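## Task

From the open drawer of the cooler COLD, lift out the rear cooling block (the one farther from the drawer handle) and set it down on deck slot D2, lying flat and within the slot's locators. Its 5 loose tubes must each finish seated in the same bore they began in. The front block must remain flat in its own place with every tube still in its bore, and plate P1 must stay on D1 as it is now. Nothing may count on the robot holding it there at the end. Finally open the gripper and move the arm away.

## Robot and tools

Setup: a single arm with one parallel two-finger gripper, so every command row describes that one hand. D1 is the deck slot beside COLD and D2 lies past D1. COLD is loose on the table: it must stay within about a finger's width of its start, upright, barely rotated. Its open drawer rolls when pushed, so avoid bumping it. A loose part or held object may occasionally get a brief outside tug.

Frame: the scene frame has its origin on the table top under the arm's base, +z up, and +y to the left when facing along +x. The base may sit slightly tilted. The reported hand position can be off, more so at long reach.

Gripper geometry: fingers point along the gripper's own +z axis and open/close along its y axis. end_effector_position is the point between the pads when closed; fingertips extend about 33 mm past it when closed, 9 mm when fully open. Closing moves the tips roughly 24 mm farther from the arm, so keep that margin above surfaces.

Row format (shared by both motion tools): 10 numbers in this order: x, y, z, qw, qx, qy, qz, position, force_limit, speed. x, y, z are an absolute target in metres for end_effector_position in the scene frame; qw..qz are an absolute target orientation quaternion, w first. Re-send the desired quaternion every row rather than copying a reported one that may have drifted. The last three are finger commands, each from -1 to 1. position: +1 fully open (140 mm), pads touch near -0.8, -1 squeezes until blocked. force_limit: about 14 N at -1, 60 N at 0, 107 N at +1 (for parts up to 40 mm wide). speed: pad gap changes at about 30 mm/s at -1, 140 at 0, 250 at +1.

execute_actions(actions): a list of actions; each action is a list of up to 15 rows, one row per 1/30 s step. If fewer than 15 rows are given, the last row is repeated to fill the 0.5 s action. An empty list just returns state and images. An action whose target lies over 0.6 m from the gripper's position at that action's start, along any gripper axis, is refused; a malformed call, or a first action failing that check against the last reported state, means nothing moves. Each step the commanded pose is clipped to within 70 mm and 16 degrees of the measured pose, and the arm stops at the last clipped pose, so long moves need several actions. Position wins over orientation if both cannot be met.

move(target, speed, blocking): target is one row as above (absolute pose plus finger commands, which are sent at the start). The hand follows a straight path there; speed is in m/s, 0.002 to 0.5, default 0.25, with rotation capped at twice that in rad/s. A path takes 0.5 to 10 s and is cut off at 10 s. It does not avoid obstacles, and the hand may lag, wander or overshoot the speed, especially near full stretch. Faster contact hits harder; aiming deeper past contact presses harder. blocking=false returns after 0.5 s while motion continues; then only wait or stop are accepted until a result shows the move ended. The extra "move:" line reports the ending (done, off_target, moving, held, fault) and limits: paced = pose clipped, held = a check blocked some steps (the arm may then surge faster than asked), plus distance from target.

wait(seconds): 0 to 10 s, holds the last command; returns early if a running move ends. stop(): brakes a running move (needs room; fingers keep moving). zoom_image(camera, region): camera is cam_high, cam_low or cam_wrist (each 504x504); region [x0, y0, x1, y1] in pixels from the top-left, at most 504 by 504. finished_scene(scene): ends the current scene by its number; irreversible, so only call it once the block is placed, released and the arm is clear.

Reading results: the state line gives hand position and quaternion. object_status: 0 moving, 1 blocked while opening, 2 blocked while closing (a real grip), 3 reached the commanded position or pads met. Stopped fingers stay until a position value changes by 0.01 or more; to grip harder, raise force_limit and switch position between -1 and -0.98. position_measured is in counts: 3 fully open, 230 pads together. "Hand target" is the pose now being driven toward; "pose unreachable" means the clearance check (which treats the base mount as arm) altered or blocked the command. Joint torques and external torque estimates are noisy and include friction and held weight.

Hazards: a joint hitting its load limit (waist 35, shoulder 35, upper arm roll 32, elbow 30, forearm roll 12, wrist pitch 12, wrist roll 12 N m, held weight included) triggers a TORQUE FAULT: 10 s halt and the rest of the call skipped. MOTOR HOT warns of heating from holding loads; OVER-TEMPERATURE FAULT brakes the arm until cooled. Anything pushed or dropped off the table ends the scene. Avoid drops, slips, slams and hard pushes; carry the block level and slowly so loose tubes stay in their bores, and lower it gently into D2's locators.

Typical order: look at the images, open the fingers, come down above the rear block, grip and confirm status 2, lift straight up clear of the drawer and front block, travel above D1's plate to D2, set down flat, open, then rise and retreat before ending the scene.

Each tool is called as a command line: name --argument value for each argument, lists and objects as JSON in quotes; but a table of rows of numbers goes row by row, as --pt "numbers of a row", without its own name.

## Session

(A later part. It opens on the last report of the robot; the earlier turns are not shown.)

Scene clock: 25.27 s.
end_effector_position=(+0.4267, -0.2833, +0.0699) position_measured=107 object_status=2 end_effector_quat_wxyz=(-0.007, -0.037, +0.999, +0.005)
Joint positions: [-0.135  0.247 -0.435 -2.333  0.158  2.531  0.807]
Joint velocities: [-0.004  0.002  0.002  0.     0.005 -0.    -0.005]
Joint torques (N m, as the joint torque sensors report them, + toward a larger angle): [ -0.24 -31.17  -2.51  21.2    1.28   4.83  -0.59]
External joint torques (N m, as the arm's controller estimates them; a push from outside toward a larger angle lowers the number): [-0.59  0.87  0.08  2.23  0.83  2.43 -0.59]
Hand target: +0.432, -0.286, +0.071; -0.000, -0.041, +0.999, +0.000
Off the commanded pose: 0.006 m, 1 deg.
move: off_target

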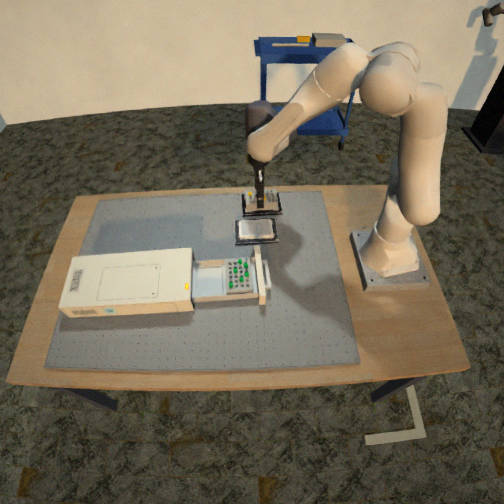

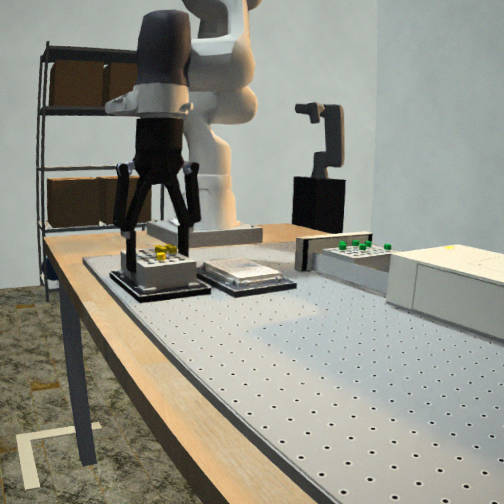

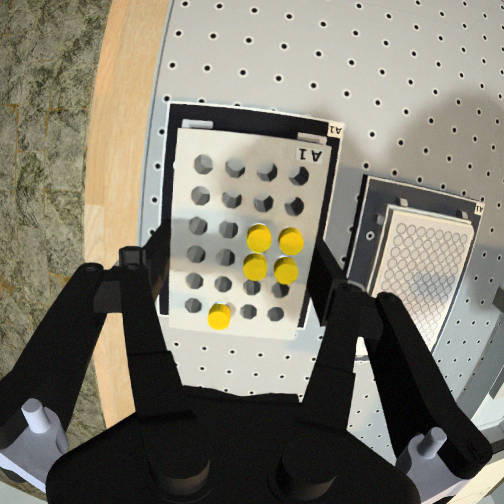

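move --target '[0.427,-0.284,0.069,0,0.038,-0.9993,0,0.4,0,-0.6]' --speed 0.01

move --target '[0.427,-0.284,0.2,0,0.038,-0.9993,0,0.4,0,0]' --speed 0.15

zoom_image --camera "cam_low" --region '[100,220,230,310]'

zoom_image --camera "cam_high" --region '[230,175,295,225]'

Scene clock: 26.40 s.
end_effector_position=(+0.4257, -0.2839, +0.0680) position_measured=78 object_status=3 end_effector_quat_wxyz=(-0.002, -0.037, +0.999, +0.001)
Joint positions: [-0.135  0.243 -0.434 -2.348  0.158  2.554  0.806]
Joint velocities: [-0.     0.001  0.002  0.001 -0.001  0.01   0.   ]
Joint torques (N m, as the joint torque sensors report them, + toward a larger angle): [  0.51 -33.46  -2.79  18.56   0.74   2.84  -0.25]
External joint torques (N m, as the arm's controller estimates them; a push from outside toward a larger angle lowers the number): [-0.05 -1.58 -0.43 -0.42  0.31  0.39 -0.25]
Hand target: +0.427, -0.284, +0.069; -0.000, -0.038, +0.999, -0.000
Off the commanded pose: 0.002 m, 0 deg.
move: done

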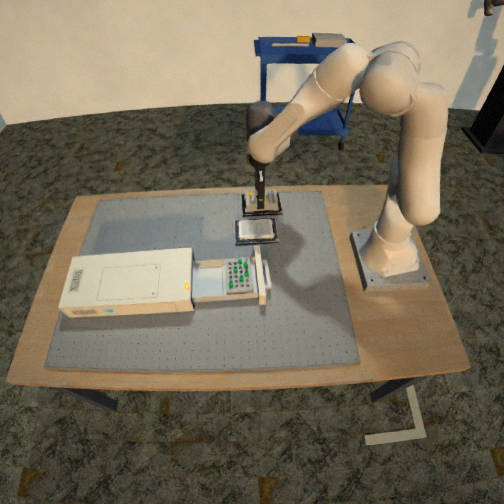

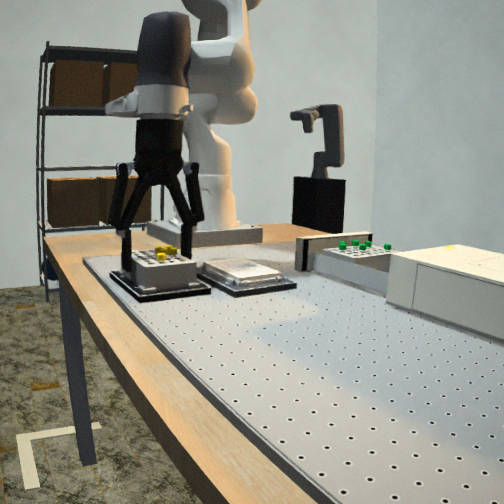

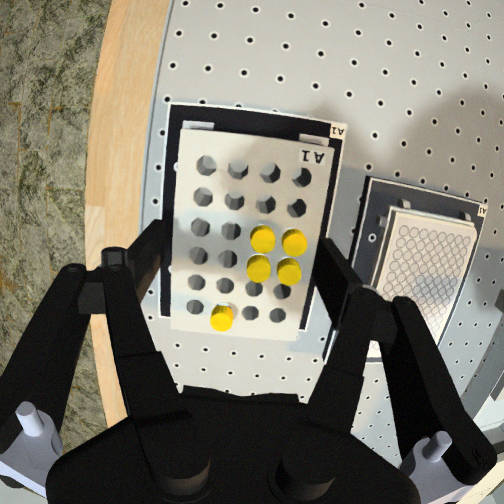

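Scene clock: 27.93 s.
end_effector_position=(+0.4278, -0.2865, +0.1991) position_measured=78 object_status=3 end_effector_quat_wxyz=(+0.001, -0.041, +0.999, -0.002)
Joint positions: [-0.102 -0.024 -0.476 -2.266 -0.032  2.245  0.932]
Joint velocities: [-0.    -0.     0.     0.    -0.001 -0.011  0.016]
Joint torques (N m, as the joint torque sensors report them, + toward a larger angle): [  1.62 -27.33   0.56  23.59  -0.04   2.04   0.09]
External joint torques (N m, as the arm's controller estimates them; a push from outside toward a larger angle lowers the number): [ 1.28 -0.88 -0.1   0.94 -0.66 -0.42  0.09]
Hand target: +0.428, -0.285, +0.200; -0.000, -0.038, +0.999, -0.002
Off the commanded pose: 0.003 m, 0 deg.
move: done

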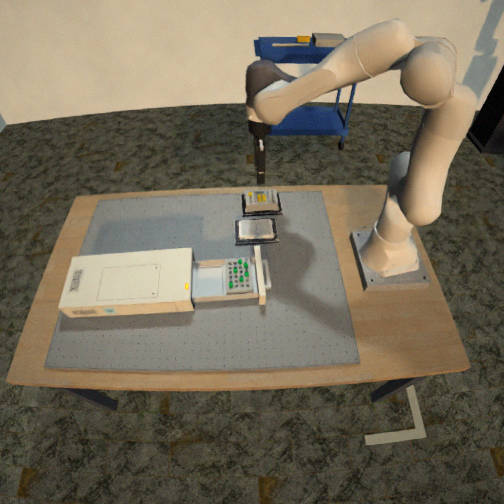

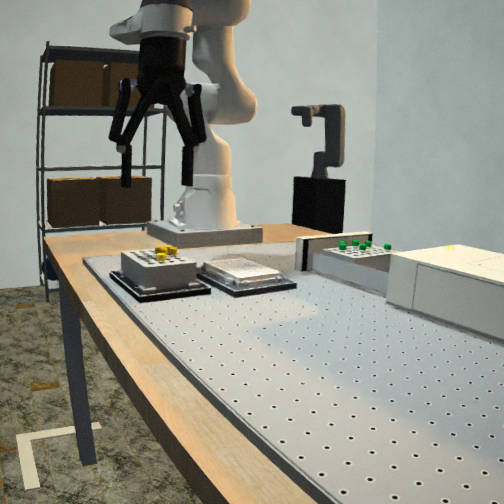

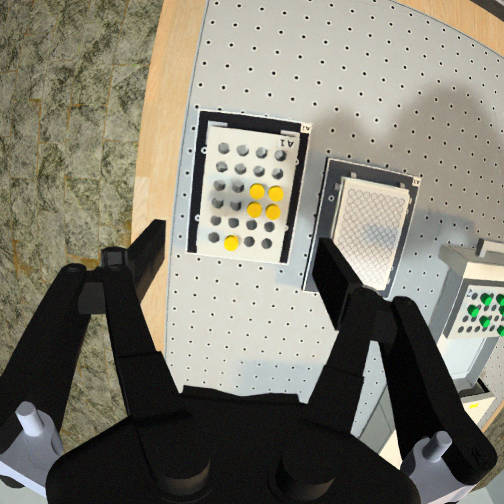

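Region (100, 220, 230, 310) of cam_low's 504x504 image, scaled by 3.877, with more detail than that image has; it fills the top 349 rows of this view, and the rest is white.

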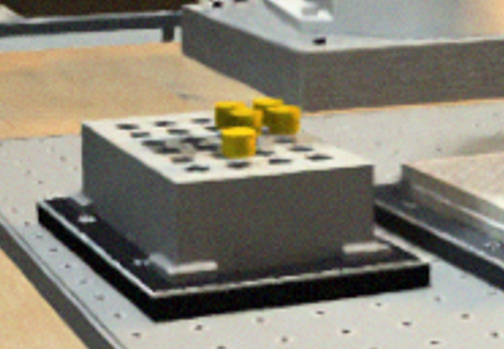

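Region (230, 175, 295, 225) of cam_high's 504x504 image, scaled by 7.754, with more detail than that image has; it fills the top 388 rows of this view, and the rest is white.

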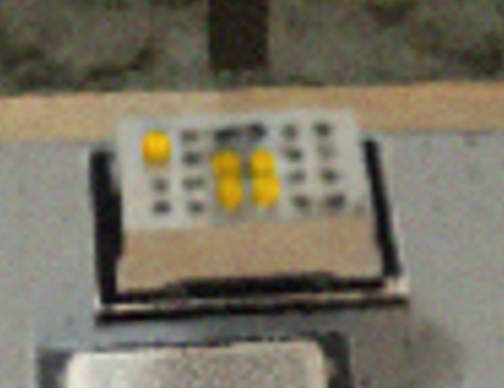

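finished_scene --scene 2

The scene is finished: the task was done.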